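# Clear desk items onto closet shelves, then close closet

## Task

Move every object currently on the desk onto the closet's shelves, then close the closet door fully. An object still gripped or touched by the robot at the end does not count, nor does anything that stays put only because the robot props it. The robot must not tip over or be left leaning. Finish by releasing everything and backing away.

## Robot and tools

Robot: a Hello Robot Stretch 3 with one arm. It has a two-wheel base (0.33 m long, 0.34 m wide), a lift that slides up a mast, and a telescoping arm that reaches out to the robot's RIGHT side. The arm has no forward motion, so the gripper is moved forward or back by driving the base. The wrist has yaw, pitch and roll, then a gripper. The head carries head_camera and nav_camera, aimed by head_pan_rad and head_tilt_rad. wrist_camera rides on the gripper. An on-the-spot turn pivots about the point between the drive wheels, 0.05 m behind the front edge. With the arm in and the wrist folded, the robot sweeps a circle of radius 0.28 m. An unfolded, level wrist sticks out past that circle.

Frames: the base frame sits on the floor between the drive wheels, with x forward, y left and z up. hand_pose is reported in this frame, at the point where closed fingertips meet. The odometry frame is the base frame as it was at the start. Heading is positive to the left, in -3.142 to 3.142.

Tool execute_actions takes {"actions": [...]}, which run in order. Each action can hold "robot", "steps" (1 to 450, at 30 steps per second) and "until". {"steps": n} alone just waits. "robot" takes one of three forms: a single command, a list of up to 8 commands run one after another (with {"pause_s": s}, at most 15, allowed as an item), or {"stop": true}, which brakes everything and clears the queue. A command may contain:
- "base": exactly one key. translate_m is a straight-line offset in metres from where the base is when the command begins, positive forward, |value| at most 1. rotate_rad is a turn offset in radians on the spot, positive counter-clockwise (left), |value| at most 3.2. The base cannot move sideways.
- "joints": absolute targets by name. Any joint not named keeps its target. The ranges are: lift_m 0 to 1.1 (arm height); arm_m 0 to 0.52 (extension); wrist_yaw_rad -1.345 to 4.42 (0 lies along the arm, positive swings toward the front, 3.0 is folded over the base); wrist_pitch_rad -1.57 to 0.451 (negative tips the fingers down); wrist_roll_rad -2.911 to 2.911; gripper_m -0.089 to 0.179 (larger is wider; the actual fingertip gap is about 0.007 smaller when nearly shut and 0.025 smaller when wide; below 0.007 it is fully shut); head_pan_rad -3.953 to 1.73 (-1.57 looks along the arm); head_tilt_rad -1.53 to 0.419 (negative looks down).
- "contact_limits": {"arm_m": effort %, 1 to 100}. This sets how hard the arm may push before it stops itself. Lower values are gentler. It applies until the next arm_m command.
A command starts at once and replaces any queue already running. Motions carry on between calls. If any value is out of range, the whole call is rejected.

"until" ends an action early. The usual wait is "until": {"robot": {"status": "ended"}} with steps 450. Other fields can be compared, e.g. {"lift_m": [">", 0.3]} or a status word. {"any": {"status": "ended"}} fires when the first motion ends. An empty actions list simply returns the current state and images.

zoom_image takes camera (head_camera, nav_camera or wrist_camera) and region [x0, y0, x1, y1] in pixels, at most 504 by 504. It returns an enlarged crop of that camera's latest image. The images are 896x504 for head, 672x504 fisheye for nav, and 644x364 for wrist.

It cannot be reversed. Before calling it, make sure nothing is still moving.

Result lines: base_status gives progress as (translate_m done of goal). joint_goals, joint_status and measured_speeds follow. Status words are moving, done, off_target (came to rest short of the goal, may still be pushing), contact_stop (the lift or arm hit something and has gone slack), time_out, stopped and torque_fault (a wrist servo is off for 10 s). on_its_own reports targets the robot changed itself, slack or switched-off joints, unusual motor efforts, and any tilt of 3 degrees or more. base_tilt is in degrees, forward and right positive. lidar_m gives 12 ranges in 30-degree sectors: the 1st straight ahead, going counter-clockwise, with the 10th on the right. The lidar plane is 0.17 m above the floor. wrist_depth_mm and head_depth_mm are 7x7 grids of median depth. motor_effort is in % with the peak in brackets. refusals, queue and queue_left describe the command queue.

Speed: the base is only fast (0.30 m/s, 1.9 rad/s) when stowed, meaning lift_m under 0.30, arm_m under 0.03 and wrist_yaw_rad over 2.54. Otherwise it is limited to 0.10 m/s and 0.63 rad/s.

Gripper: to grasp, command a width below the object's. To let go, open at least 0.02 beyond the width where contact was made. Neither the reading nor done proves an object is held, so check the cameras.

Safe ordering: fold or unfold the wrist only with lift_m between 0.32 and 0.95, pitch -0.4 and roll near 0. Once folded, the lift may go down to 0.25. If yaw is below -0.4, keep pitch at -0.5 or lower.

Things to avoid: pushing the arm into something rigid with the gripper higher than about 0.45 m, which can tip the robot, as can pushing again after a contact_stop. Don't drive while holding or hooking something fixed. Don't snag furniture, especially while reversing. If the robot leans, reverse the last move in small steps, pull the gripper free, and lower the lift to about 0.2. Also avoid dropping objects, slamming the door, hard impacts and long strain on the wrist servos. Objects may occasionally get nudged by outside forces. At the end, open the gripper, move clear of the objects and the door, and wait until all motion has stopped.

Each tool is called as a command line: name --argument value for each argument, lists and objects as JSON in quotes; but a table of rows of numbers goes row by row, as --pt "numbers of a row", without its own name.

## Session

execute_actions --actions '[]'

Scene clock: 0.00 s.
robot.base_odometry: x=+0.000 y=+0.000 heading=+0.000 (m, m, rad; robot's odometry frame)
robot.turned_by_wheels: +0.000 (rad since the last result)
robot.turned_by_imu: +0.000 (rad since the last result)
robot.base_tilt: forward=-0.5 right=-1.7 (deg)
robot.lidar_m: 2.07 2.12 2.72 2.55 2.61 2.09 1.58 1.75 1.27 1.19 1.24 1.60
robot.head_depth_mm: 1977 2766 2719 2783 2752 2772 2327 / 1951 2711 2736 2709 2715 2786 2208 / 1981 2019 2011 2016 2012 2016 2023 / 1960 1989 2012 2010 1991 1987 2042 / 1857 1999 1999 1979 1996 1985 2012 / 1774 1956 1975 1982 1973 1971 1988 / 1784 1956 1996 1978 1984 1953 1954
robot.base_status: not_commanded
robot.joint_positions: lift_m=+0.573 arm_m=-0.003 wrist_yaw_rad=+2.901 wrist_pitch_rad=-0.568 wrist_roll_rad=+0.006 gripper_m=+0.037 head_pan_rad=+0.017 head_tilt_rad=+0.012
robot.joint_goals: lift_m=+0.573 arm_m=-0.003 wrist_yaw_rad=+2.901 wrist_pitch_rad=-0.568 wrist_roll_rad=+0.006 gripper_m=+0.037 head_pan_rad=+0.017 head_tilt_rad=+0.012
robot.joint_status: lift_m=not_commanded arm_m=not_commanded wrist_yaw_rad=not_commanded wrist_pitch_rad=not_commanded wrist_roll_rad=not_commanded gripper_m=not_commanded head_pan_rad=not_commanded head_tilt_rad=not_commanded
robot.measured_speeds: translate_m=+0.000 rotate_rad=+0.000 lift_m=+0.000 arm_m=+0.000 wrist_yaw_rad=+0.000 wrist_pitch_rad=+0.000 wrist_roll_rad=+0.000 head_pan_rad=+0.000 head_tilt_rad=+0.000
robot: refusals=0 queue=idle queue_left=0
robot.motor_effort: left_wheel=+0 right_wheel=-1 lift_m=+30 arm_m=+1 wrist_yaw_rad=-1 wrist_pitch_rad=+7 wrist_roll_rad=-1 gripper_m=+1 head_pan_rad=+1 head_tilt_rad=+1 (%)
robot.hand_pose: x=+0.0271 y=+0.0552 z=+0.5540 quat_wxyz=(+0.279, +0.699, +0.115, +0.648) (m; robot's base frame)
robot.wrist_depth_mm: - - - - - - - / - - - - - - - / - - - - - - - / - 976 - 963 994 994 998 / 858 863 880 849 814 822 823 / 741 743 - 728 721 734 730 / 647 656 - 663 640 647 646
pictures: head_camera (sideways: a quarter turn clockwise sets it upright), nav_camera (sideways: a quarter turn counterclockwise sets it upright), wrist_camera
Images, in order (width x height): head_camera 896x504, nav_camera 672x504, wrist_camera 644x364.

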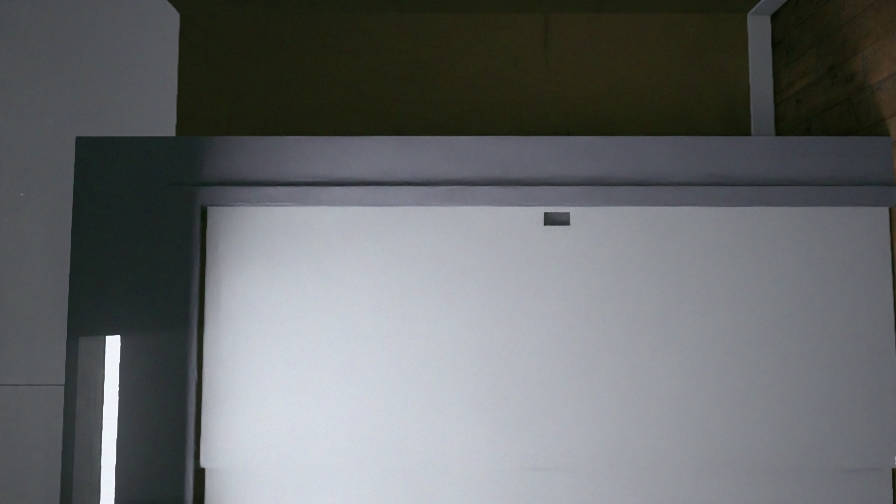

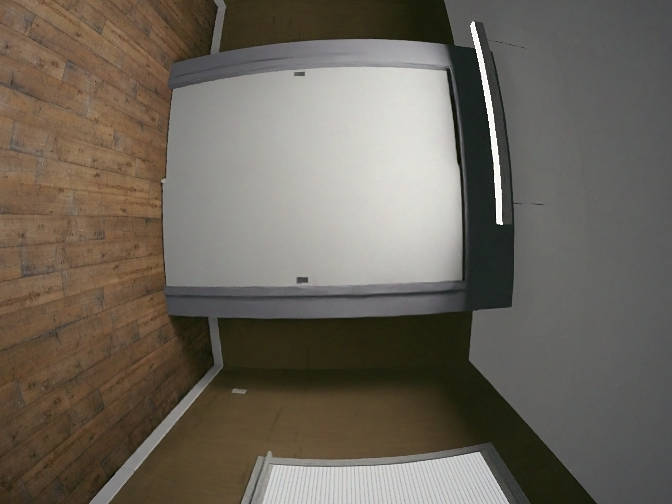

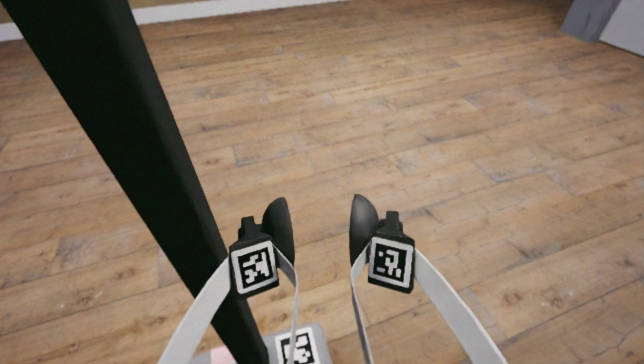

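execute_actions --actions '[{"robot":{"joints":{"head_pan_rad":-1.8,"head_tilt_rad":-0.4}},"steps":100,"until":{"robot":{"status":"ended"}}}]'

execute_actions --actions '[{"robot":{"joints":{"head_pan_rad":-3.6,"head_tilt_rad":-0.4}},"steps":100,"until":{"robot":{"status":"ended"}}}]'

execute_actions --actions '[{"robot":{"joints":{"head_pan_rad":1.3,"head_tilt_rad":-0.4}},"steps":200,"until":{"robot":{"status":"ended"}}}]'

Scene clock: 8.93 s.
robot.base_odometry: x=+0.000 y=+0.000 heading=+0.000 (m, m, rad; robot's odometry frame)
robot.turned_by_wheels: +0.000 (rad since the last result)
robot.turned_by_imu: +0.001 (rad since the last result)
robot.base_tilt: forward=-0.6 right=-1.8 (deg)
robot.lidar_m: 2.08 2.12 2.72 2.55 2.61 2.09 1.57 1.74 1.27 1.19 1.24 1.60
robot.head_depth_mm: 1167 1238 1344 1482 1617 1705 1410 / 1120 1204 1298 1406 1543 1655 1433 / 1082 1165 1256 1360 1469 1596 1410 / 1060 1130 1215 1302 1421 1567 1425 / 1023 1089 1177 1259 1367 1496 1405 / 995 1056 1124 1216 1303 1433 1430 / 968 1039 1106 1188 1283 1384 1417
robot.base_status: not_commanded
robot.joint_positions: lift_m=+0.573 arm_m=-0.003 wrist_yaw_rad=+2.901 wrist_pitch_rad=-0.568 wrist_roll_rad=+0.006 gripper_m=+0.037 head_pan_rad=-1.793 head_tilt_rad=-0.395
robot.joint_goals: lift_m=+0.573 arm_m=-0.003 wrist_yaw_rad=+2.901 wrist_pitch_rad=-0.568 wrist_roll_rad=+0.006 gripper_m=+0.037 head_pan_rad=-1.800 head_tilt_rad=-0.400
robot.joint_status: lift_m=not_commanded arm_m=not_commanded wrist_yaw_rad=not_commanded wrist_pitch_rad=not_commanded wrist_roll_rad=not_commanded gripper_m=not_commanded head_pan_rad=done head_tilt_rad=done
robot.measured_speeds: translate_m=+0.000 rotate_rad=+0.000 lift_m=+0.000 arm_m=+0.000 wrist_yaw_rad=+0.000 wrist_pitch_rad=+0.000 wrist_roll_rad=+0.000 head_pan_rad=+0.000 head_tilt_rad=+0.000
robot: refusals=0 queue=done queue_left=0
robot.motor_effort: left_wheel=+0(0) right_wheel=-1(1) lift_m=+31(30) arm_m=+0(0) wrist_yaw_rad=+0(1) wrist_pitch_rad=+7(7) wrist_roll_rad=-1(1) gripper_m=+1(0) head_pan_rad=-2(30) head_tilt_rad=-2(20) (%)
robot.hand_pose: x=+0.0271 y=+0.0552 z=+0.5540 quat_wxyz=(+0.279, +0.699, +0.115, +0.648) (m; robot's base frame)
robot.wrist_depth_mm: - - - - - - - / - - - - - - - / - - - - - - - / - 939 - 997 949 965 937 / 863 843 874 804 852 840 818 / 734 723 - 732 713 722 724 / 664 661 - 637 650 663 641
pictures: head_camera (sideways: a quarter turn clockwise sets it upright), nav_camera (sideways: a quarter turn counterclockwise sets it upright), wrist_camera
Images, in order (width x height): head_camera 896x504, nav_camera 672x504, wrist_camera 644x364.

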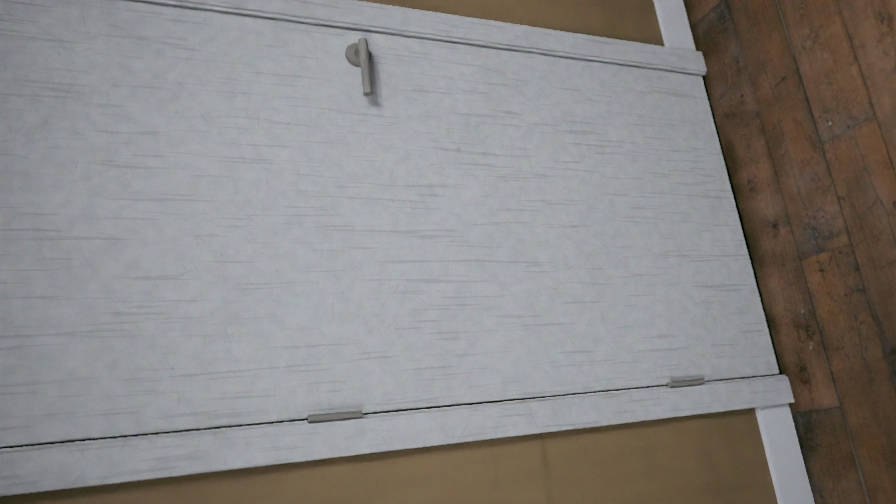

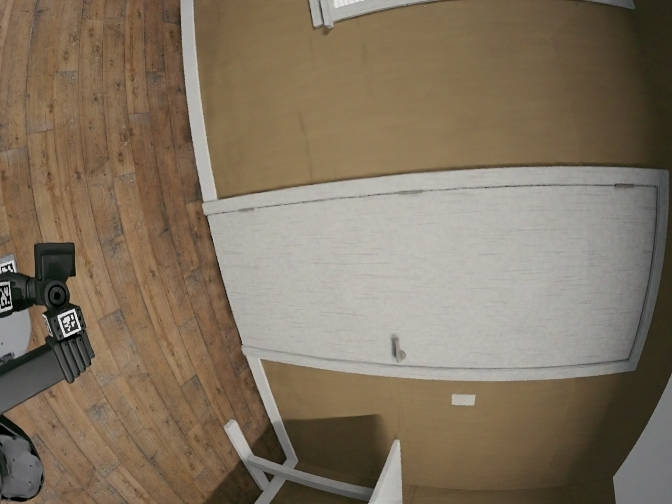

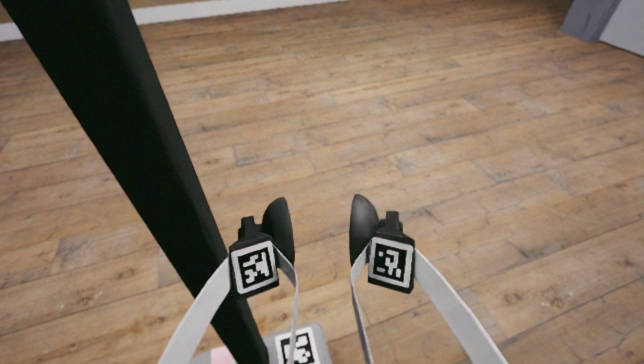

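Scene clock: 10.33 s.
robot.base_odometry: x=+0.000 y=+0.000 heading=+0.000 (m, m, rad; robot's odometry frame)
robot.turned_by_wheels: +0.000 (rad since the last result)
robot.turned_by_imu: +0.000 (rad since the last result)
robot.base_tilt: forward=-0.6 right=-1.8 (deg)
robot.lidar_m: 2.07 2.12 2.71 2.56 2.61 2.10 1.58 1.75 1.27 1.19 1.24 1.61
robot.head_depth_mm: 2368 2567 2784 3001 2252 1745 1419 / 2210 2377 2562 2806 2270 1724 1414 / 2079 2208 2400 2617 2244 1752 1412 / 1968 2112 2245 2403 2261 1732 1418 / 1866 1975 2099 2281 2258 1740 1425 / 1751 1901 1957 2129 2205 1700 1408 / 1678 1776 1538 1967 2055 1737 1423
robot.base_status: not_commanded
robot.joint_positions: lift_m=+0.573 arm_m=-0.003 wrist_yaw_rad=+2.901 wrist_pitch_rad=-0.568 wrist_roll_rad=+0.006 gripper_m=+0.037 head_pan_rad=-3.593 head_tilt_rad=-0.395
robot.joint_goals: lift_m=+0.573 arm_m=-0.003 wrist_yaw_rad=+2.901 wrist_pitch_rad=-0.568 wrist_roll_rad=+0.006 gripper_m=+0.037 head_pan_rad=-3.600 head_tilt_rad=-0.400
robot.joint_status: lift_m=not_commanded arm_m=not_commanded wrist_yaw_rad=not_commanded wrist_pitch_rad=not_commanded wrist_roll_rad=not_commanded gripper_m=not_commanded head_pan_rad=done head_tilt_rad=done
robot.measured_speeds: translate_m=+0.000 rotate_rad=+0.000 lift_m=+0.000 arm_m=+0.000 wrist_yaw_rad=+0.000 wrist_pitch_rad=+0.000 wrist_roll_rad=+0.000 head_pan_rad=+0.000 head_tilt_rad=+0.000
robot: refusals=0 queue=done queue_left=0
robot.motor_effort: left_wheel=+0(0) right_wheel=-1(1) lift_m=+31(31) arm_m=+1(0) wrist_yaw_rad=-1(0) wrist_pitch_rad=+7(7) wrist_roll_rad=+0(0) gripper_m=+0(0) head_pan_rad=-2(29) head_tilt_rad=-2(4) (%)
robot.hand_pose: x=+0.0271 y=+0.0552 z=+0.5540 quat_wxyz=(+0.279, +0.699, +0.115, +0.648) (m; robot's base frame)
robot.wrist_depth_mm: - - - - - - - / - - - - - - - / - - - - - - - / - 939 - 943 964 960 939 / 849 830 853 837 851 842 831 / 750 729 - 715 700 733 718 / 669 663 - 659 646 639 634
pictures: head_camera (sideways: a quarter turn clockwise sets it upright), nav_camera (sideways: a quarter turn counterclockwise sets it upright), wrist_camera
Images, in order (width x height): head_camera 896x504, nav_camera 672x504, wrist_camera 644x364.

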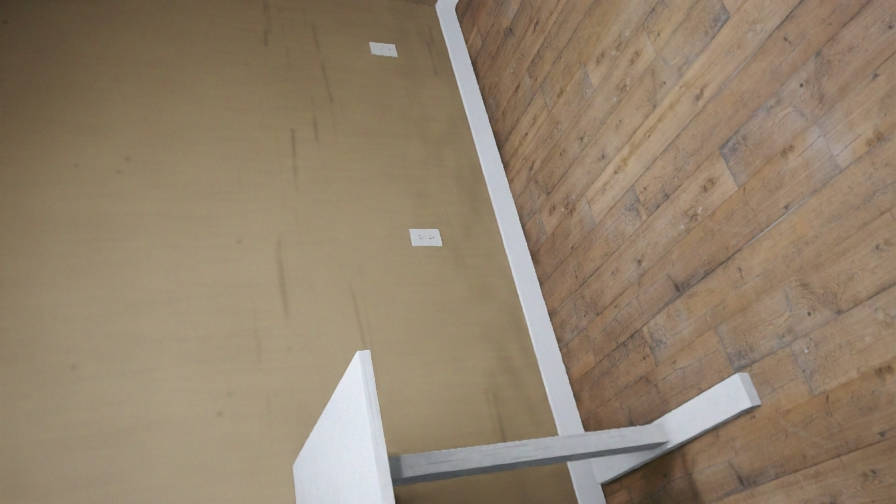

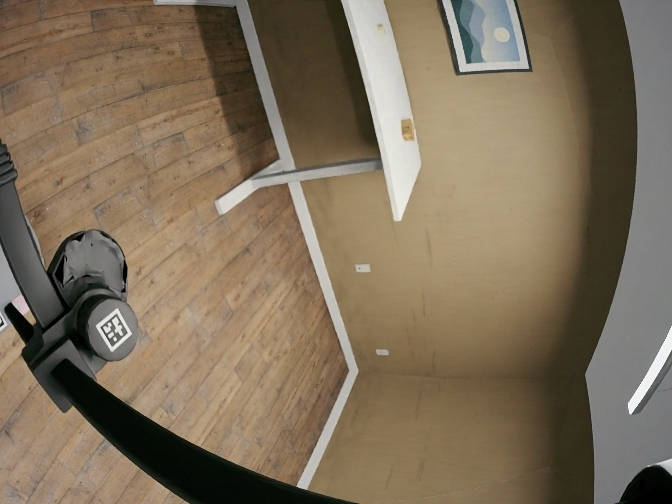

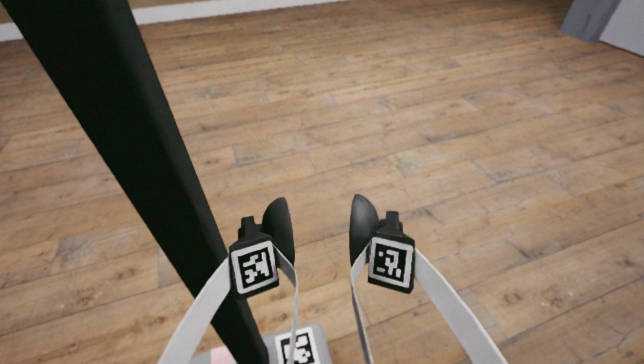

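Scene clock: 13.03 s.
robot.base_odometry: x=+0.000 y=+0.000 heading=+0.000 (m, m, rad; robot's odometry frame)
robot.turned_by_wheels: +0.000 (rad since the last result)
robot.turned_by_imu: +0.000 (rad since the last result)
robot.base_tilt: forward=-0.5 right=-1.7 (deg)
robot.lidar_m: 2.08 2.12 2.72 2.56 2.61 2.10 1.57 1.75 1.27 1.19 1.24 1.61
robot.head_depth_mm: 2593 2834 2987 3201 2298 1756 1409 / 2480 2716 2924 3022 2254 1739 1423 / 2427 2594 2741 2914 2271 1738 1421 / 2357 2489 2654 2824 2236 1738 1412 / 2245 2420 2564 2719 2276 1747 1417 / 2159 2319 2472 2641 2258 1754 1422 / 2115 2256 2367 2604 2254 1738 1416
robot.base_status: not_commanded
robot.joint_positions: lift_m=+0.573 arm_m=-0.003 wrist_yaw_rad=+2.901 wrist_pitch_rad=-0.568 wrist_roll_rad=+0.006 gripper_m=+0.037 head_pan_rad=+1.293 head_tilt_rad=-0.395
robot.joint_goals: lift_m=+0.573 arm_m=-0.003 wrist_yaw_rad=+2.901 wrist_pitch_rad=-0.568 wrist_roll_rad=+0.006 gripper_m=+0.037 head_pan_rad=+1.300 head_tilt_rad=-0.400
robot.joint_status: lift_m=not_commanded arm_m=not_commanded wrist_yaw_rad=not_commanded wrist_pitch_rad=not_commanded wrist_roll_rad=not_commanded gripper_m=not_commanded head_pan_rad=done head_tilt_rad=done
robot.measured_speeds: translate_m=+0.000 rotate_rad=+0.000 lift_m=+0.000 arm_m=+0.000 wrist_yaw_rad=+0.000 wrist_pitch_rad=+0.000 wrist_roll_rad=+0.000 head_pan_rad=+0.000 head_tilt_rad=+0.000
robot: refusals=0 queue=done queue_left=0
robot.motor_effort: left_wheel=+0(0) right_wheel=-1(1) lift_m=+31(31) arm_m=+0(0) wrist_yaw_rad=-1(1) wrist_pitch_rad=+7(7) wrist_roll_rad=-1(1) gripper_m=+1(0) head_pan_rad=+2(30) head_tilt_rad=-2(3) (%)
robot.hand_pose: x=+0.0271 y=+0.0552 z=+0.5540 quat_wxyz=(+0.279, +0.699, +0.115, +0.648) (m; robot's base frame)
robot.wrist_depth_mm: - - - - - - - / - - - - - - - / - - - - - - - / - 945 - 986 955 972 936 / 841 859 863 853 858 829 826 / 752 748 - 711 716 723 709 / 662 652 - 657 648 637 633
pictures: head_camera (sideways: a quarter turn clockwise sets it upright), nav_camera (sideways: a quarter turn counterclockwise sets it upright), wrist_camera
Images, in order (width x height): head_camera 896x504, nav_camera 672x504, wrist_camera 644x364.

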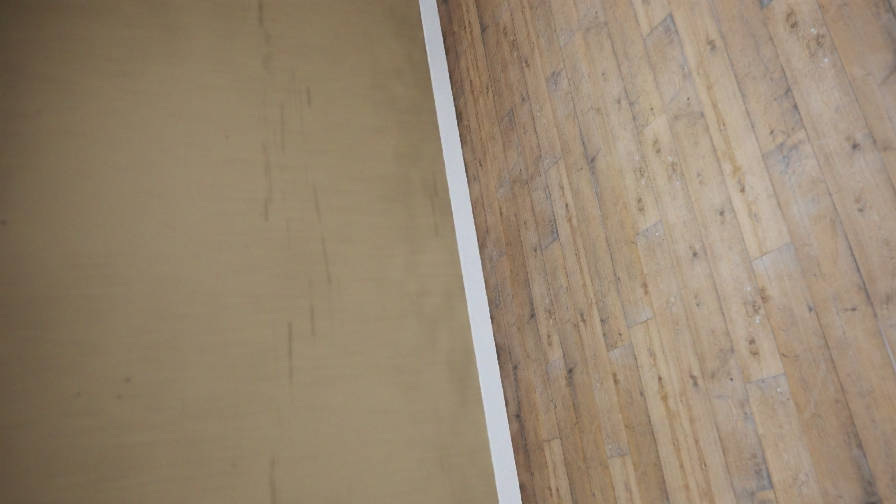

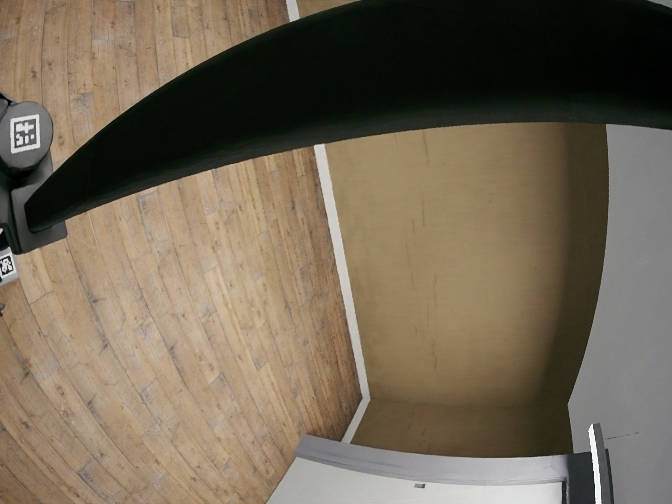

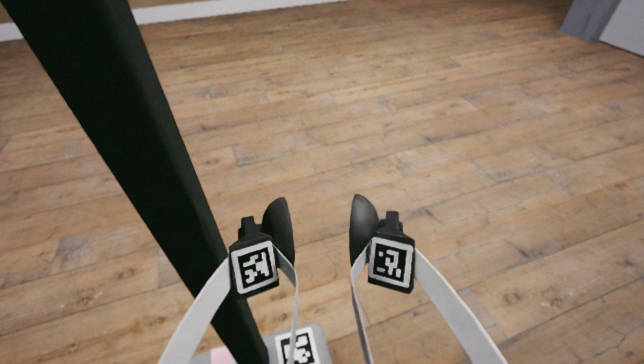

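execute_actions --actions '[{"robot":{"joints":{"head_pan_rad":-2.75,"head_tilt_rad":-0.35}},"steps":200,"until":{"robot":{"status":"ended"}}}]'

Scene clock: 17.20 s.
robot.base_odometry: x=+0.000 y=+0.000 heading=+0.000 (m, m, rad; robot's odometry frame)
robot.turned_by_wheels: +0.000 (rad since the last result)
robot.turned_by_imu: +0.000 (rad since the last result)
robot.base_tilt: forward=-0.5 right=-1.7 (deg)
robot.lidar_m: 2.07 2.12 2.71 2.56 2.61 2.10 1.58 1.75 1.27 1.19 1.24 1.60
robot.head_depth_mm: 1610 1693 1763 1921 2086 1810 1453 / 1654 1751 1809 1988 2133 1812 1464 / 1677 1793 1867 2073 2187 1799 1459 / 1770 1899 1856 2152 2252 1820 1472 / 1792 1932 1632 2229 2318 1802 1458 / 1882 2014 1844 2236 2111 1811 1453 / 1839 1926 1880 2030 2115 1823 1452
robot.base_status: not_commanded
robot.joint_positions: lift_m=+0.573 arm_m=-0.003 wrist_yaw_rad=+2.901 wrist_pitch_rad=-0.568 wrist_roll_rad=+0.006 gripper_m=+0.037 head_pan_rad=-2.743 head_tilt_rad=-0.359
robot.joint_goals: lift_m=+0.573 arm_m=-0.003 wrist_yaw_rad=+2.901 wrist_pitch_rad=-0.568 wrist_roll_rad=+0.006 gripper_m=+0.037 head_pan_rad=-2.750 head_tilt_rad=-0.350
robot.joint_status: lift_m=not_commanded arm_m=not_commanded wrist_yaw_rad=not_commanded wrist_pitch_rad=not_commanded wrist_roll_rad=not_commanded gripper_m=not_commanded head_pan_rad=done head_tilt_rad=done
robot.measured_speeds: translate_m=+0.000 rotate_rad=+0.000 lift_m=+0.000 arm_m=+0.000 wrist_yaw_rad=+0.000 wrist_pitch_rad=+0.000 wrist_roll_rad=+0.000 head_pan_rad=+0.000 head_tilt_rad=+0.000
robot: refusals=0 queue=done queue_left=0
robot.motor_effort: left_wheel=+0(0) right_wheel=-1(1) lift_m=+31(31) arm_m=-1(1) wrist_yaw_rad=+0(1) wrist_pitch_rad=+7(7) wrist_roll_rad=+0(0) gripper_m=+0(1) head_pan_rad=-1(28) head_tilt_rad=+2(6) (%)
robot.hand_pose: x=+0.0271 y=+0.0552 z=+0.5540 quat_wxyz=(+0.279, +0.699, +0.115, +0.648) (m; robot's base frame)
robot.wrist_depth_mm: - - - - - - - / - - - - - - - / - - - - - - - / - 959 - 959 988 972 997 / 852 850 850 829 845 848 805 / 739 728 - 720 717 714 718 / 653 658 - 674 642 645 640
pictures: head_camera (sideways: a quarter turn clockwise sets it upright), nav_camera (sideways: a quarter turn counterclockwise sets it upright), wrist_camera
Images, in order (width x height): head_camera 896x504, nav_camera 672x504, wrist_camera 644x364.

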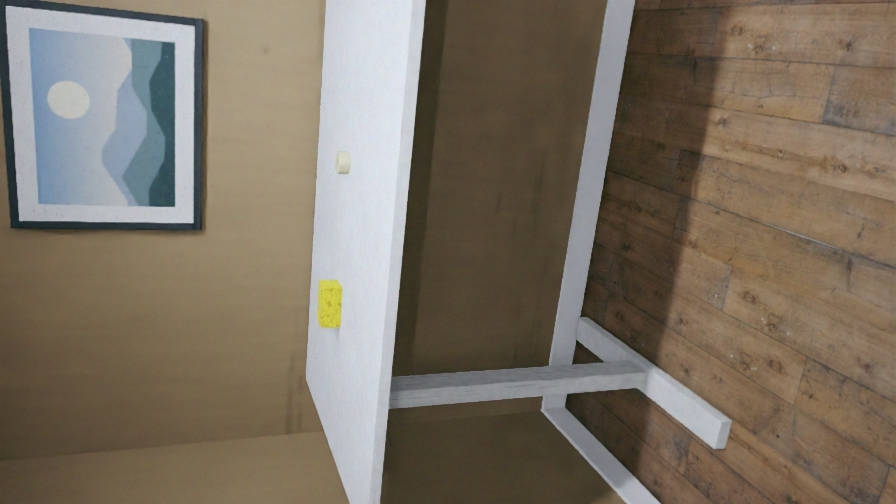

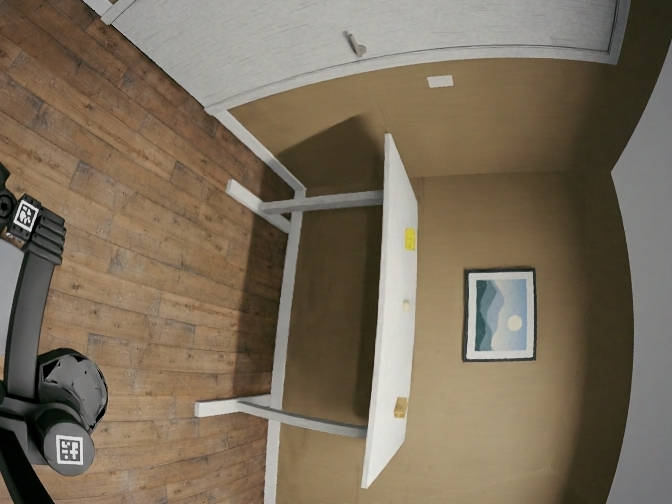

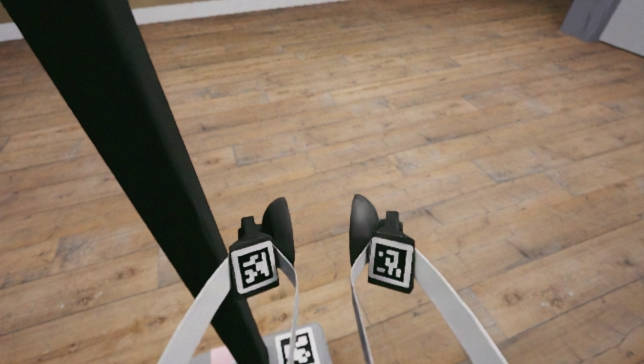

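execute_actions --actions '[{"robot":[{"joints":{"lift_m":0.28,"wrist_pitch_rad":-0.4,"wrist_yaw_rad":3.0,"head_pan_rad":0,"head_tilt_rad":-0.2}},{"base":{"translate_m":1.0}},{"base":{"translate_m":0.35}},{"base":{"rotate_rad":1.571},"joints":{"head_pan_rad":-1.57,"head_tilt_rad":-0.1}}],"steps":450,"until":{"robot":{"status":"ended"}}}]'

Scene clock: 39.13 s.
robot.base_odometry: x=+1.350 y=+0.000 heading=+1.571 (m, m, rad; robot's odometry frame)
robot.turned_by_wheels: +1.571 (rad since the last result)
robot.turned_by_imu: +1.587 (rad since the last result)
robot.base_tilt: forward=-0.5 right=-1.7 (deg)
robot.lidar_m: 2.65 2.71 3.52 2.92 1.71 1.19 1.12 1.14 0.74 0.73 0.75 1.04
robot.head_depth_mm: 631 648 662 679 700 714 741 / 653 667 680 694 710 733 740 / 649 663 678 693 713 729 747 / 645 659 672 690 704 720 738 / 640 653 669 685 700 716 733 / 636 649 663 676 692 708 730 / 631 644 658 673 690 705 720
robot.base_status: done (rotate_rad +1.5708 of +1.5710)
robot.joint_positions: lift_m=+0.280 arm_m=-0.003 wrist_yaw_rad=+2.998 wrist_pitch_rad=-0.418 wrist_roll_rad=+0.006 gripper_m=+0.037 head_pan_rad=-1.563 head_tilt_rad=-0.112
robot.joint_goals: lift_m=+0.280 arm_m=-0.003 wrist_yaw_rad=+3.000 wrist_pitch_rad=-0.400 wrist_roll_rad=+0.006 gripper_m=+0.037 head_pan_rad=-1.570 head_tilt_rad=-0.100
robot.joint_status: lift_m=done arm_m=not_commanded wrist_yaw_rad=done wrist_pitch_rad=done wrist_roll_rad=not_commanded gripper_m=not_commanded head_pan_rad=done head_tilt_rad=done
robot.measured_speeds: translate_m=+0.000 rotate_rad=+0.000 lift_m=+0.000 arm_m=+0.000 wrist_yaw_rad=+0.000 wrist_pitch_rad=+0.000 wrist_roll_rad=+0.000 head_pan_rad=+0.000 head_tilt_rad=+0.000
robot: refusals=0 queue=done queue_left=0
robot.motor_effort: left_wheel=-4(11) right_wheel=+4(11) lift_m=+17(28) arm_m=+0(0) wrist_yaw_rad=+1(3) wrist_pitch_rad=+11(11) wrist_roll_rad=+0(0) gripper_m=+1(0) head_pan_rad=-1(29) head_tilt_rad=+4(13) (%)
robot.hand_pose: x=+0.0108 y=+0.0800 z=+0.2931 quat_wxyz=(+0.197, +0.702, +0.097, +0.678) (m; robot's base frame)
robot.wrist_depth_mm: - - - - - - - / - - - - - - - / 981 909 956 912 923 891 876 / 726 738 711 707 707 673 677 / 580 574 - 581 567 552 554 / 485 504 - 525 465 475 468 / 436 - - - 413 417 410
pictures: head_camera (sideways: a quarter turn clockwise sets it upright), nav_camera (sideways: a quarter turn counterclockwise sets it upright), wrist_camera
Images, in order (width x height): head_camera 896x504, nav_camera 672x504, wrist_camera 644x364.

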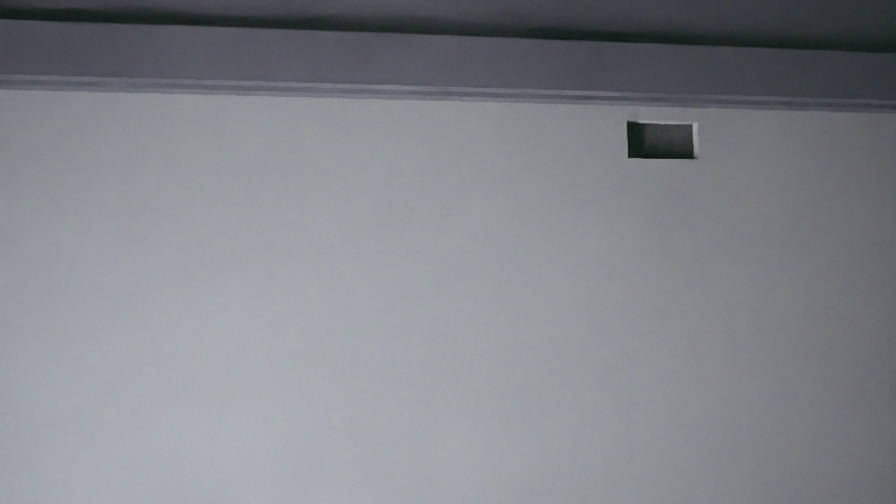

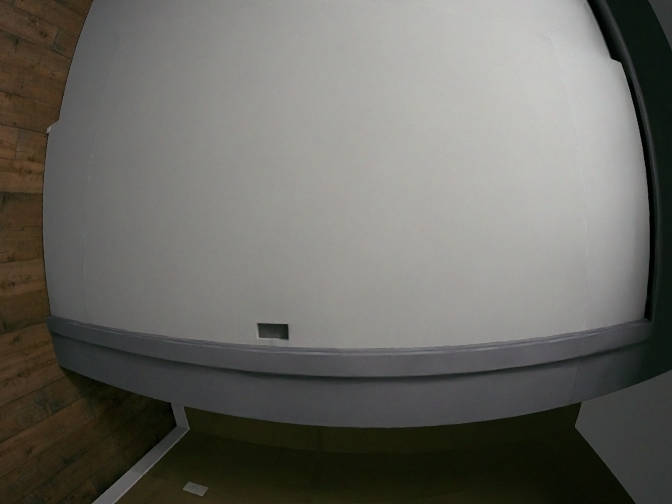

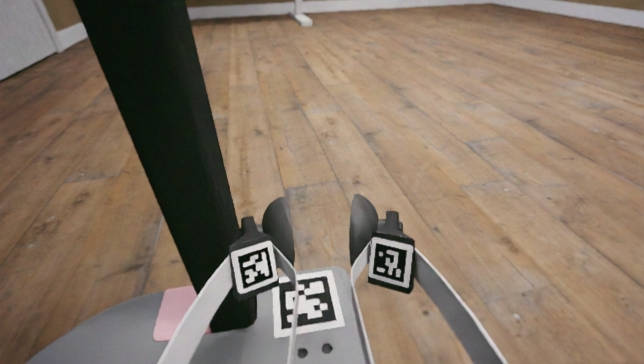

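execute_actions --actions '[{"robot":[{"joints":{"lift_m":0.9,"gripper_m":0.0}},{"joints":{"wrist_yaw_rad":0}},{"joints":{"wrist_pitch_rad":0,"lift_m":0.95,"head_tilt_rad":-0.4}}],"steps":450,"until":{"robot":{"status":"ended"}}}]'

Scene clock: 55.70 s.
robot.base_odometry: x=+1.350 y=+0.000 heading=+1.571 (m, m, rad; robot's odometry frame)
robot.turned_by_wheels: +0.000 (rad since the last result)
robot.turned_by_imu: +0.002 (rad since the last result)
robot.base_tilt: forward=-0.5 right=-1.7 (deg)
robot.lidar_m: 2.65 2.72 3.53 2.92 1.70 1.19 1.12 1.14 0.74 0.73 0.75 1.04
robot.head_depth_mm: 587 630 682 743 810 871 - / 607 645 689 737 803 869 936 / 601 645 693 750 802 - - / 600 639 685 743 788 - - / 594 636 681 734 801 870 959 / 590 632 675 730 792 862 952 / 586 628 670 721 785 859 943
robot.base_status: done (rotate_rad +1.5708 of +1.5710)
robot.joint_positions: lift_m=+0.950 arm_m=-0.003 wrist_yaw_rad=+0.002 wrist_pitch_rad=-0.021 wrist_roll_rad=+0.006 gripper_m=+0.000 head_pan_rad=-1.563 head_tilt_rad=-0.395
robot.joint_goals: lift_m=+0.950 arm_m=-0.003 wrist_yaw_rad=+0.000 wrist_pitch_rad=+0.000 wrist_roll_rad=+0.006 gripper_m=+0.000 head_pan_rad=-1.570 head_tilt_rad=-0.400
robot.joint_status: lift_m=done arm_m=not_commanded wrist_yaw_rad=done wrist_pitch_rad=done wrist_roll_rad=not_commanded gripper_m=done head_pan_rad=done head_tilt_rad=done
robot.measured_speeds: translate_m=+0.000 rotate_rad=+0.000 lift_m=+0.000 arm_m=+0.000 wrist_yaw_rad=+0.000 wrist_pitch_rad=+0.000 wrist_roll_rad=+0.000 head_pan_rad=+0.000 head_tilt_rad=+0.000
robot: refusals=0 queue=done queue_left=0
robot.motor_effort: left_wheel=-4(4) right_wheel=+4(4) lift_m=+42(43) arm_m=+0(0) wrist_yaw_rad=-2(2) wrist_pitch_rad=+12(13) wrist_roll_rad=-1(0) gripper_m=-3(96) head_pan_rad=-1(2) head_tilt_rad=-2(19) (%)
robot.hand_pose: x=-0.0208 y=-0.3977 z=+1.0587 quat_wxyz=(+0.705, +0.009, -0.709, -0.007) (m; robot's base frame)
robot.wrist_depth_mm: 422 430 436 447 449 455 - / 441 448 460 468 460 473 - / 452 461 474 483 475 484 - / 466 480 489 498 496 496 - / 486 486 504 - 515 525 - / 510 509 529 547 520 533 - / 531 536 558 553 567 556 -
pictures: head_camera (sideways: a quarter turn clockwise sets it upright), nav_camera (sideways: a quarter turn counterclockwise sets it upright), wrist_camera
Images, in order (width x height): head_camera 896x504, nav_camera 672x504, wrist_camera 644x364.

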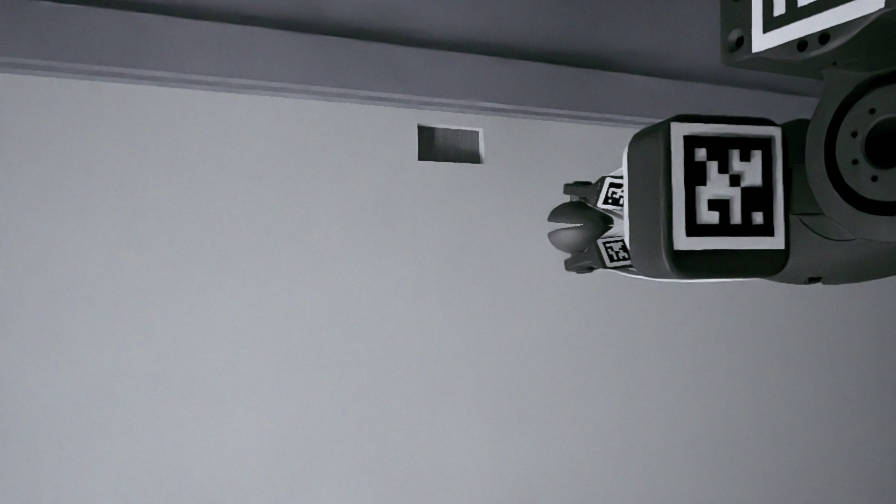

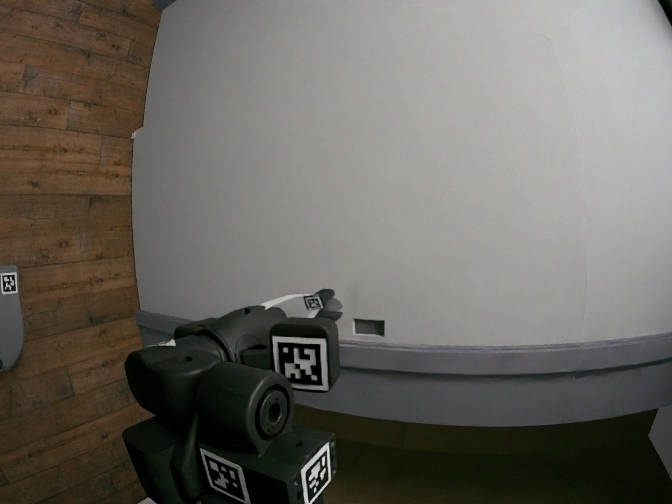

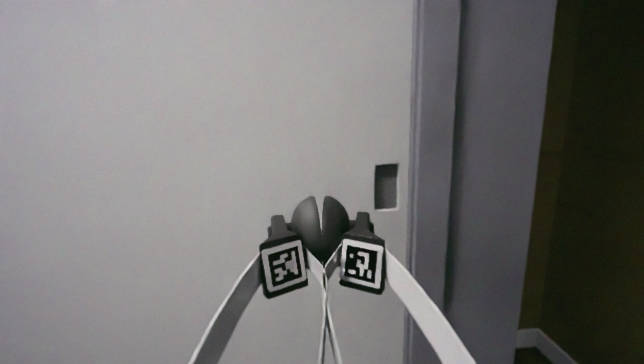

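execute_actions --actions '[{"robot":[{"base":{"translate_m":-0.10},"joints":{"lift_m":0.925,"arm_m":0.2}}],"steps":450,"until":{"robot":{"status":"ended"}}}]'

Scene clock: 61.90 s.
robot.base_odometry: x=+1.350 y=-0.100 heading=+1.571 (m, m, rad; robot's odometry frame)
robot.turned_by_wheels: +0.000 (rad since the last result)
robot.turned_by_imu: +0.000 (rad since the last result)
robot.base_tilt: forward=-0.6 right=-1.7 (deg)
robot.lidar_m: 2.75 2.82 3.53 2.93 1.56 1.08 1.02 1.04 0.76 0.72 0.75 0.99
robot.head_depth_mm: 602 646 695 747 - 1642 1417 / 594 640 688 733 - 923 981 / 593 633 678 720 - 892 965 / 605 648 693 738 815 906 983 / 600 643 685 741 804 879 976 / 596 633 683 740 801 875 968 / 591 634 674 731 787 863 950
robot.base_status: done (translate_m -0.1000 of -0.1000)
robot.joint_positions: lift_m=+0.925 arm_m=+0.200 wrist_yaw_rad=+0.001 wrist_pitch_rad=-0.021 wrist_roll_rad=+0.006 gripper_m=+0.000 head_pan_rad=-1.563 head_tilt_rad=-0.395
robot.joint_goals: lift_m=+0.925 arm_m=+0.200 wrist_yaw_rad=+0.000 wrist_pitch_rad=+0.000 wrist_roll_rad=+0.006 gripper_m=+0.000 head_pan_rad=-1.570 head_tilt_rad=-0.400
robot.joint_status: lift_m=done arm_m=done wrist_yaw_rad=done wrist_pitch_rad=done wrist_roll_rad=not_commanded gripper_m=done head_pan_rad=done head_tilt_rad=done
robot.measured_speeds: translate_m=+0.000 rotate_rad=+0.000 lift_m=+0.000 arm_m=+0.000 wrist_yaw_rad=+0.000 wrist_pitch_rad=+0.000 wrist_roll_rad=+0.000 head_pan_rad=+0.000 head_tilt_rad=+0.000
robot: refusals=0 queue=done queue_left=0
robot.motor_effort: left_wheel=-3(9) right_wheel=+3(3) lift_m=+17(45) arm_m=+3(3) wrist_yaw_rad=-1(1) wrist_pitch_rad=+12(12) wrist_roll_rad=+0(0) gripper_m=-2(3) head_pan_rad=-2(2) head_tilt_rad=-2(3) (%)
robot.hand_pose: x=-0.0211 y=-0.6003 z=+1.0348 quat_wxyz=(+0.705, +0.008, -0.709, -0.007) (m; robot's base frame)
robot.wrist_depth_mm: 257 262 266 268 250 266 276 / 263 271 277 280 259 276 860 / 271 278 281 289 269 285 909 / 282 291 296 300 277 297 935 / 292 298 303 - 289 310 952 / 304 312 312 325 306 324 946 / 313 322 330 339 311 338 -
pictures: head_camera (sideways: a quarter turn clockwise sets it upright), nav_camera (sideways: a quarter turn counterclockwise sets it upright), wrist_camera
Images, in order (width x height): head_camera 896x504, nav_camera 672x504, wrist_camera 644x364.

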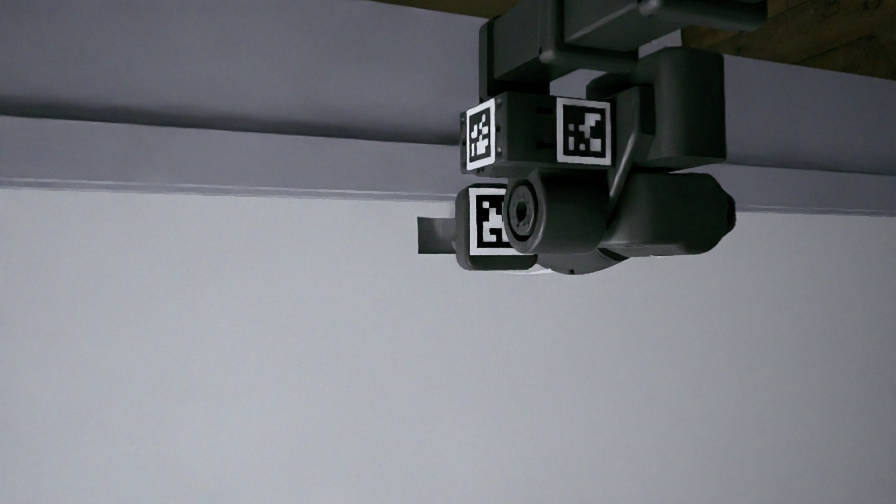

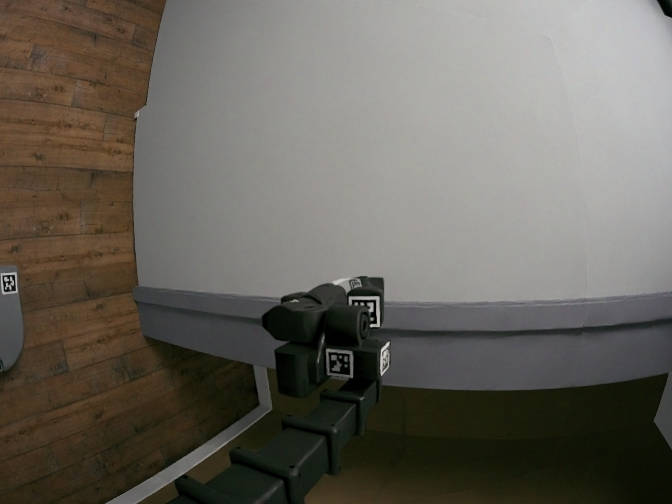

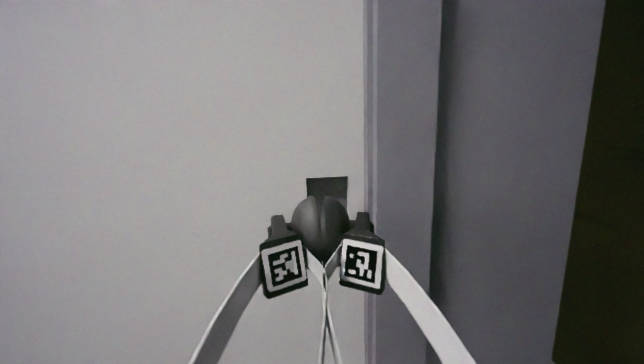

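execute_actions --actions '[{"robot":[{"base":{"translate_m":-0.005}},{"joints":{"arm_m":0.33},"contact_limits":{"arm_m":10}}],"steps":300,"until":{"robot":{"status":"ended"}}}]'

Scene clock: 66.33 s.
robot.base_odometry: x=+1.350 y=-0.105 heading=+1.571 (m, m, rad; robot's odometry frame)
robot.turned_by_wheels: +0.000 (rad since the last result)
robot.turned_by_imu: -0.001 (rad since the last result)
robot.base_tilt: forward=-0.6 right=-1.8 (deg)
robot.lidar_m: 2.76 2.82 3.51 2.93 1.55 1.07 1.02 1.04 0.76 0.72 0.76 0.99
robot.head_depth_mm: 605 649 698 743 - 1639 1415 / 599 645 692 724 828 890 991 / 593 633 676 - 812 876 964 / 609 649 696 741 828 901 990 / 602 643 693 743 808 891 980 / 600 638 687 739 803 876 967 / 595 637 680 732 793 870 959
robot.base_status: done (translate_m -0.0050 of -0.0050)
robot.joint_positions: lift_m=+0.925 arm_m=+0.323 wrist_yaw_rad=+0.004 wrist_pitch_rad=-0.026 wrist_roll_rad=+0.006 gripper_m=+0.000 head_pan_rad=-1.563 head_tilt_rad=-0.396
robot.joint_goals: lift_m=+0.925 arm_m=+0.323 wrist_yaw_rad=+0.000 wrist_pitch_rad=+0.000 wrist_roll_rad=+0.006 gripper_m=+0.000 head_pan_rad=-1.570 head_tilt_rad=-0.400
robot.joint_status: lift_m=done arm_m=contact_stop wrist_yaw_rad=done wrist_pitch_rad=done wrist_roll_rad=not_commanded gripper_m=done head_pan_rad=done head_tilt_rad=done
robot.measured_speeds: translate_m=+0.000 rotate_rad=+0.000 lift_m=+0.000 arm_m=-0.012 wrist_yaw_rad=+0.050 wrist_pitch_rad=+0.000 wrist_roll_rad=+0.000 head_pan_rad=+0.000 head_tilt_rad=+0.000
robot: refusals=0 queue=dropped queue_left=0
robot.on_its_own: arm_m is slack since a contact_stop, until your next command for it (your +0.330 is given up)
robot.motor_effort: left_wheel=-3(8) right_wheel=+0(3) lift_m=+18(18) arm_m=+6(15) wrist_yaw_rad=-4(4) wrist_pitch_rad=+16(17) wrist_roll_rad=+0(1) gripper_m=-3(3) head_pan_rad=-2(2) head_tilt_rad=-1(2) (%)
robot.contact_limits: arm_m 10 (drawing in: default 15, maximum 25; extending or still: default 22, maximum 35)
robot.hand_pose: x=-0.0204 y=-0.7232 z=+1.0334 quat_wxyz=(+0.705, +0.011, -0.709, -0.008) (m; robot's base frame)
robot.wrist_depth_mm: 152 155 157 161 138 137 153 / 158 160 162 166 142 143 158 / 163 165 169 173 147 148 165 / 169 171 175 180 152 155 172 / 177 178 182 - 158 161 179 / 182 185 188 206 165 180 186 / 191 193 197 203 182 189 196
pictures: head_camera (sideways: a quarter turn clockwise sets it upright), nav_camera (sideways: a quarter turn counterclockwise sets it upright), wrist_camera
Images, in order (width x height): head_camera 896x504, nav_camera 672x504, wrist_camera 644x364.

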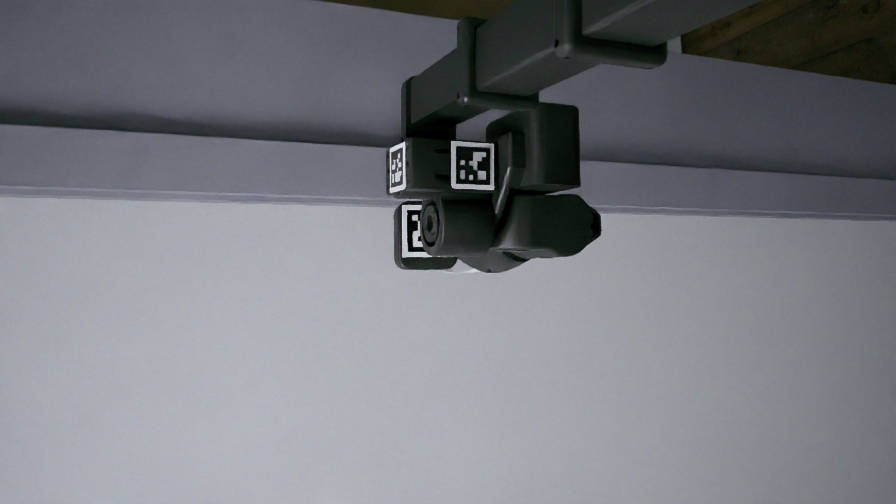

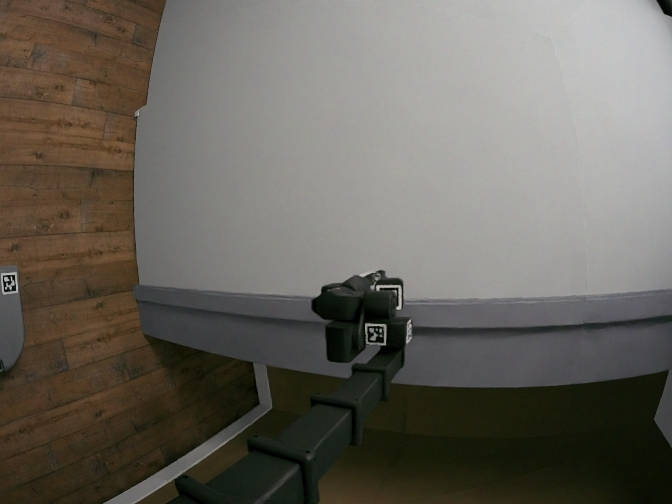

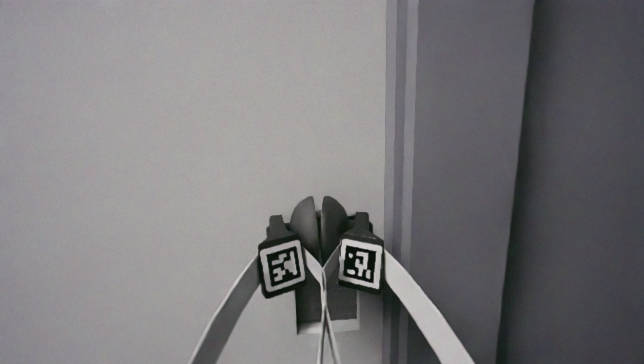

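Too high, hitting near top. Lower ~2.5cm and re-insert.

execute_actions --actions '[{"robot":[{"joints":{"arm_m":0.29}},{"joints":{"lift_m":0.9}},{"joints":{"arm_m":0.36},"contact_limits":{"arm_m":10}}],"steps":300,"until":{"robot":{"status":"ended"}}},{"robot":[{"joints":{"arm_m":0.335}},{"base":{"translate_m":0.08}}],"steps":300,"until":{"robot":{"status":"ended"}}}]'

Scene clock: 74.27 s.
robot.base_odometry: x=+1.350 y=-0.025 heading=+1.571 (m, m, rad; robot's odometry frame)
robot.turned_by_wheels: +0.000 (rad since the last result)
robot.turned_by_imu: -0.101 (rad since the last result)
robot.base_tilt: forward=-0.7 right=-2.0 (deg)
robot.lidar_m: 2.70 2.71 3.32 2.93 1.84 1.19 1.08 1.08 0.79 0.72 0.74 0.90
robot.head_depth_mm: 628 674 737 1607 - - 1419 / 618 661 712 755 856 924 1033 / 596 638 686 715 827 890 982 / 612 654 701 740 835 896 985 / 601 644 690 741 802 882 967 / 592 631 677 727 788 863 939 / 583 621 664 711 773 836 921
robot.base_status: done (translate_m +0.0800 of +0.0800)
robot.joint_positions: lift_m=+0.900 arm_m=+0.334 wrist_yaw_rad=+0.048 wrist_pitch_rad=-0.030 wrist_roll_rad=+0.006 gripper_m=+0.000 head_pan_rad=-1.563 head_tilt_rad=-0.396
robot.joint_goals: lift_m=+0.900 arm_m=+0.335 wrist_yaw_rad=+0.039 wrist_pitch_rad=+0.000 wrist_roll_rad=+0.006 gripper_m=+0.000 head_pan_rad=-1.570 head_tilt_rad=-0.400
robot.joint_status: lift_m=done arm_m=done wrist_yaw_rad=done wrist_pitch_rad=done wrist_roll_rad=not_commanded gripper_m=done head_pan_rad=done head_tilt_rad=done
robot.measured_speeds: translate_m=+0.000 rotate_rad=+0.000 lift_m=+0.000 arm_m=+0.000 wrist_yaw_rad=+0.000 wrist_pitch_rad=+0.000 wrist_roll_rad=+0.000 head_pan_rad=+0.000 head_tilt_rad=+0.000
robot: refusals=0 queue=done queue_left=0
robot.on_its_own: wrist_yaw_rad is held at +0.039, not at your +0.000, by its stall guard, which is not easing now
robot.motor_effort: left_wheel=+2(8) right_wheel=+0(6) lift_m=+17(16) arm_m=+11(14) wrist_yaw_rad=-7(15) wrist_pitch_rad=+18(21) wrist_roll_rad=+0(0) gripper_m=-3(4) head_pan_rad=-2(2) head_tilt_rad=-1(1) (%)
robot.hand_pose: x=-0.0092 y=-0.7337 z=+1.0075 quat_wxyz=(+0.705, +0.028, -0.708, +0.006) (m; robot's base frame)
robot.wrist_depth_mm: 140 144 148 154 135 135 154 / 144 149 154 160 138 139 159 / 149 154 160 166 143 145 167 / 154 159 165 173 148 152 173 / 160 164 171 - 153 159 181 / 167 171 177 195 159 179 190 / 173 177 187 193 177 188 200
pictures: head_camera (sideways: a quarter turn clockwise sets it upright), nav_camera (sideways: a quarter turn counterclockwise sets it upright), wrist_camera
replaced: robot.arm_m: its motion had ended contact_stop
Images, in order (width x height): head_camera 896x504, nav_camera 672x504, wrist_camera 644x364.

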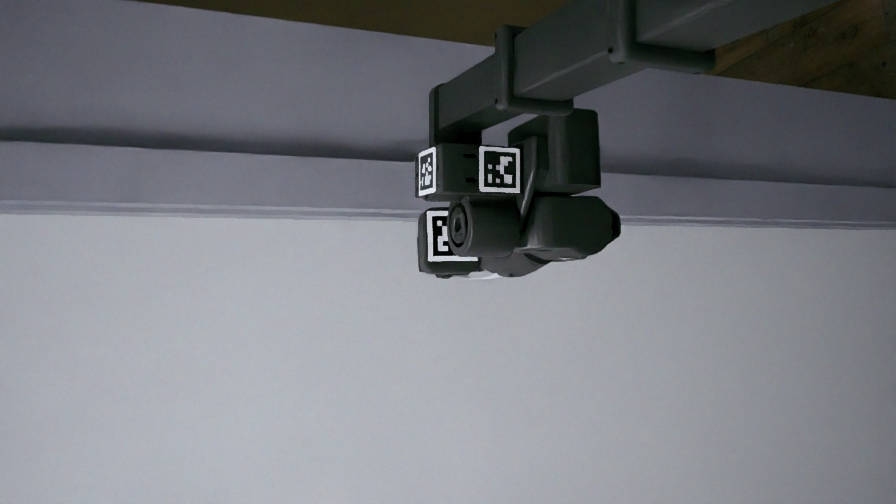

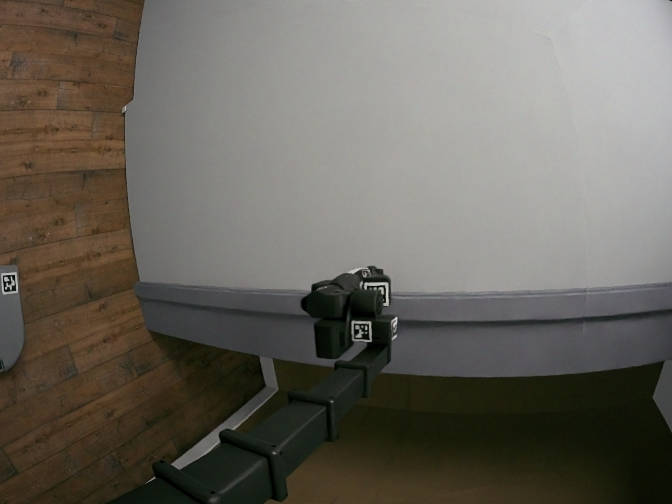

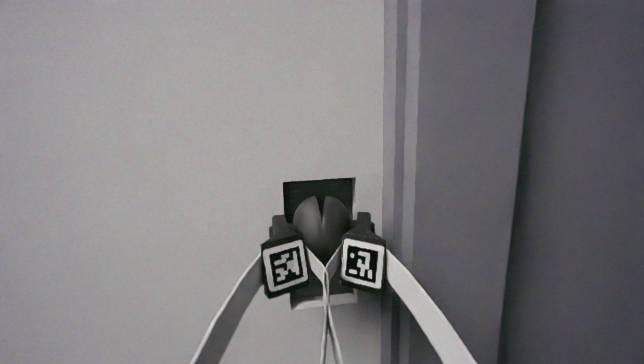

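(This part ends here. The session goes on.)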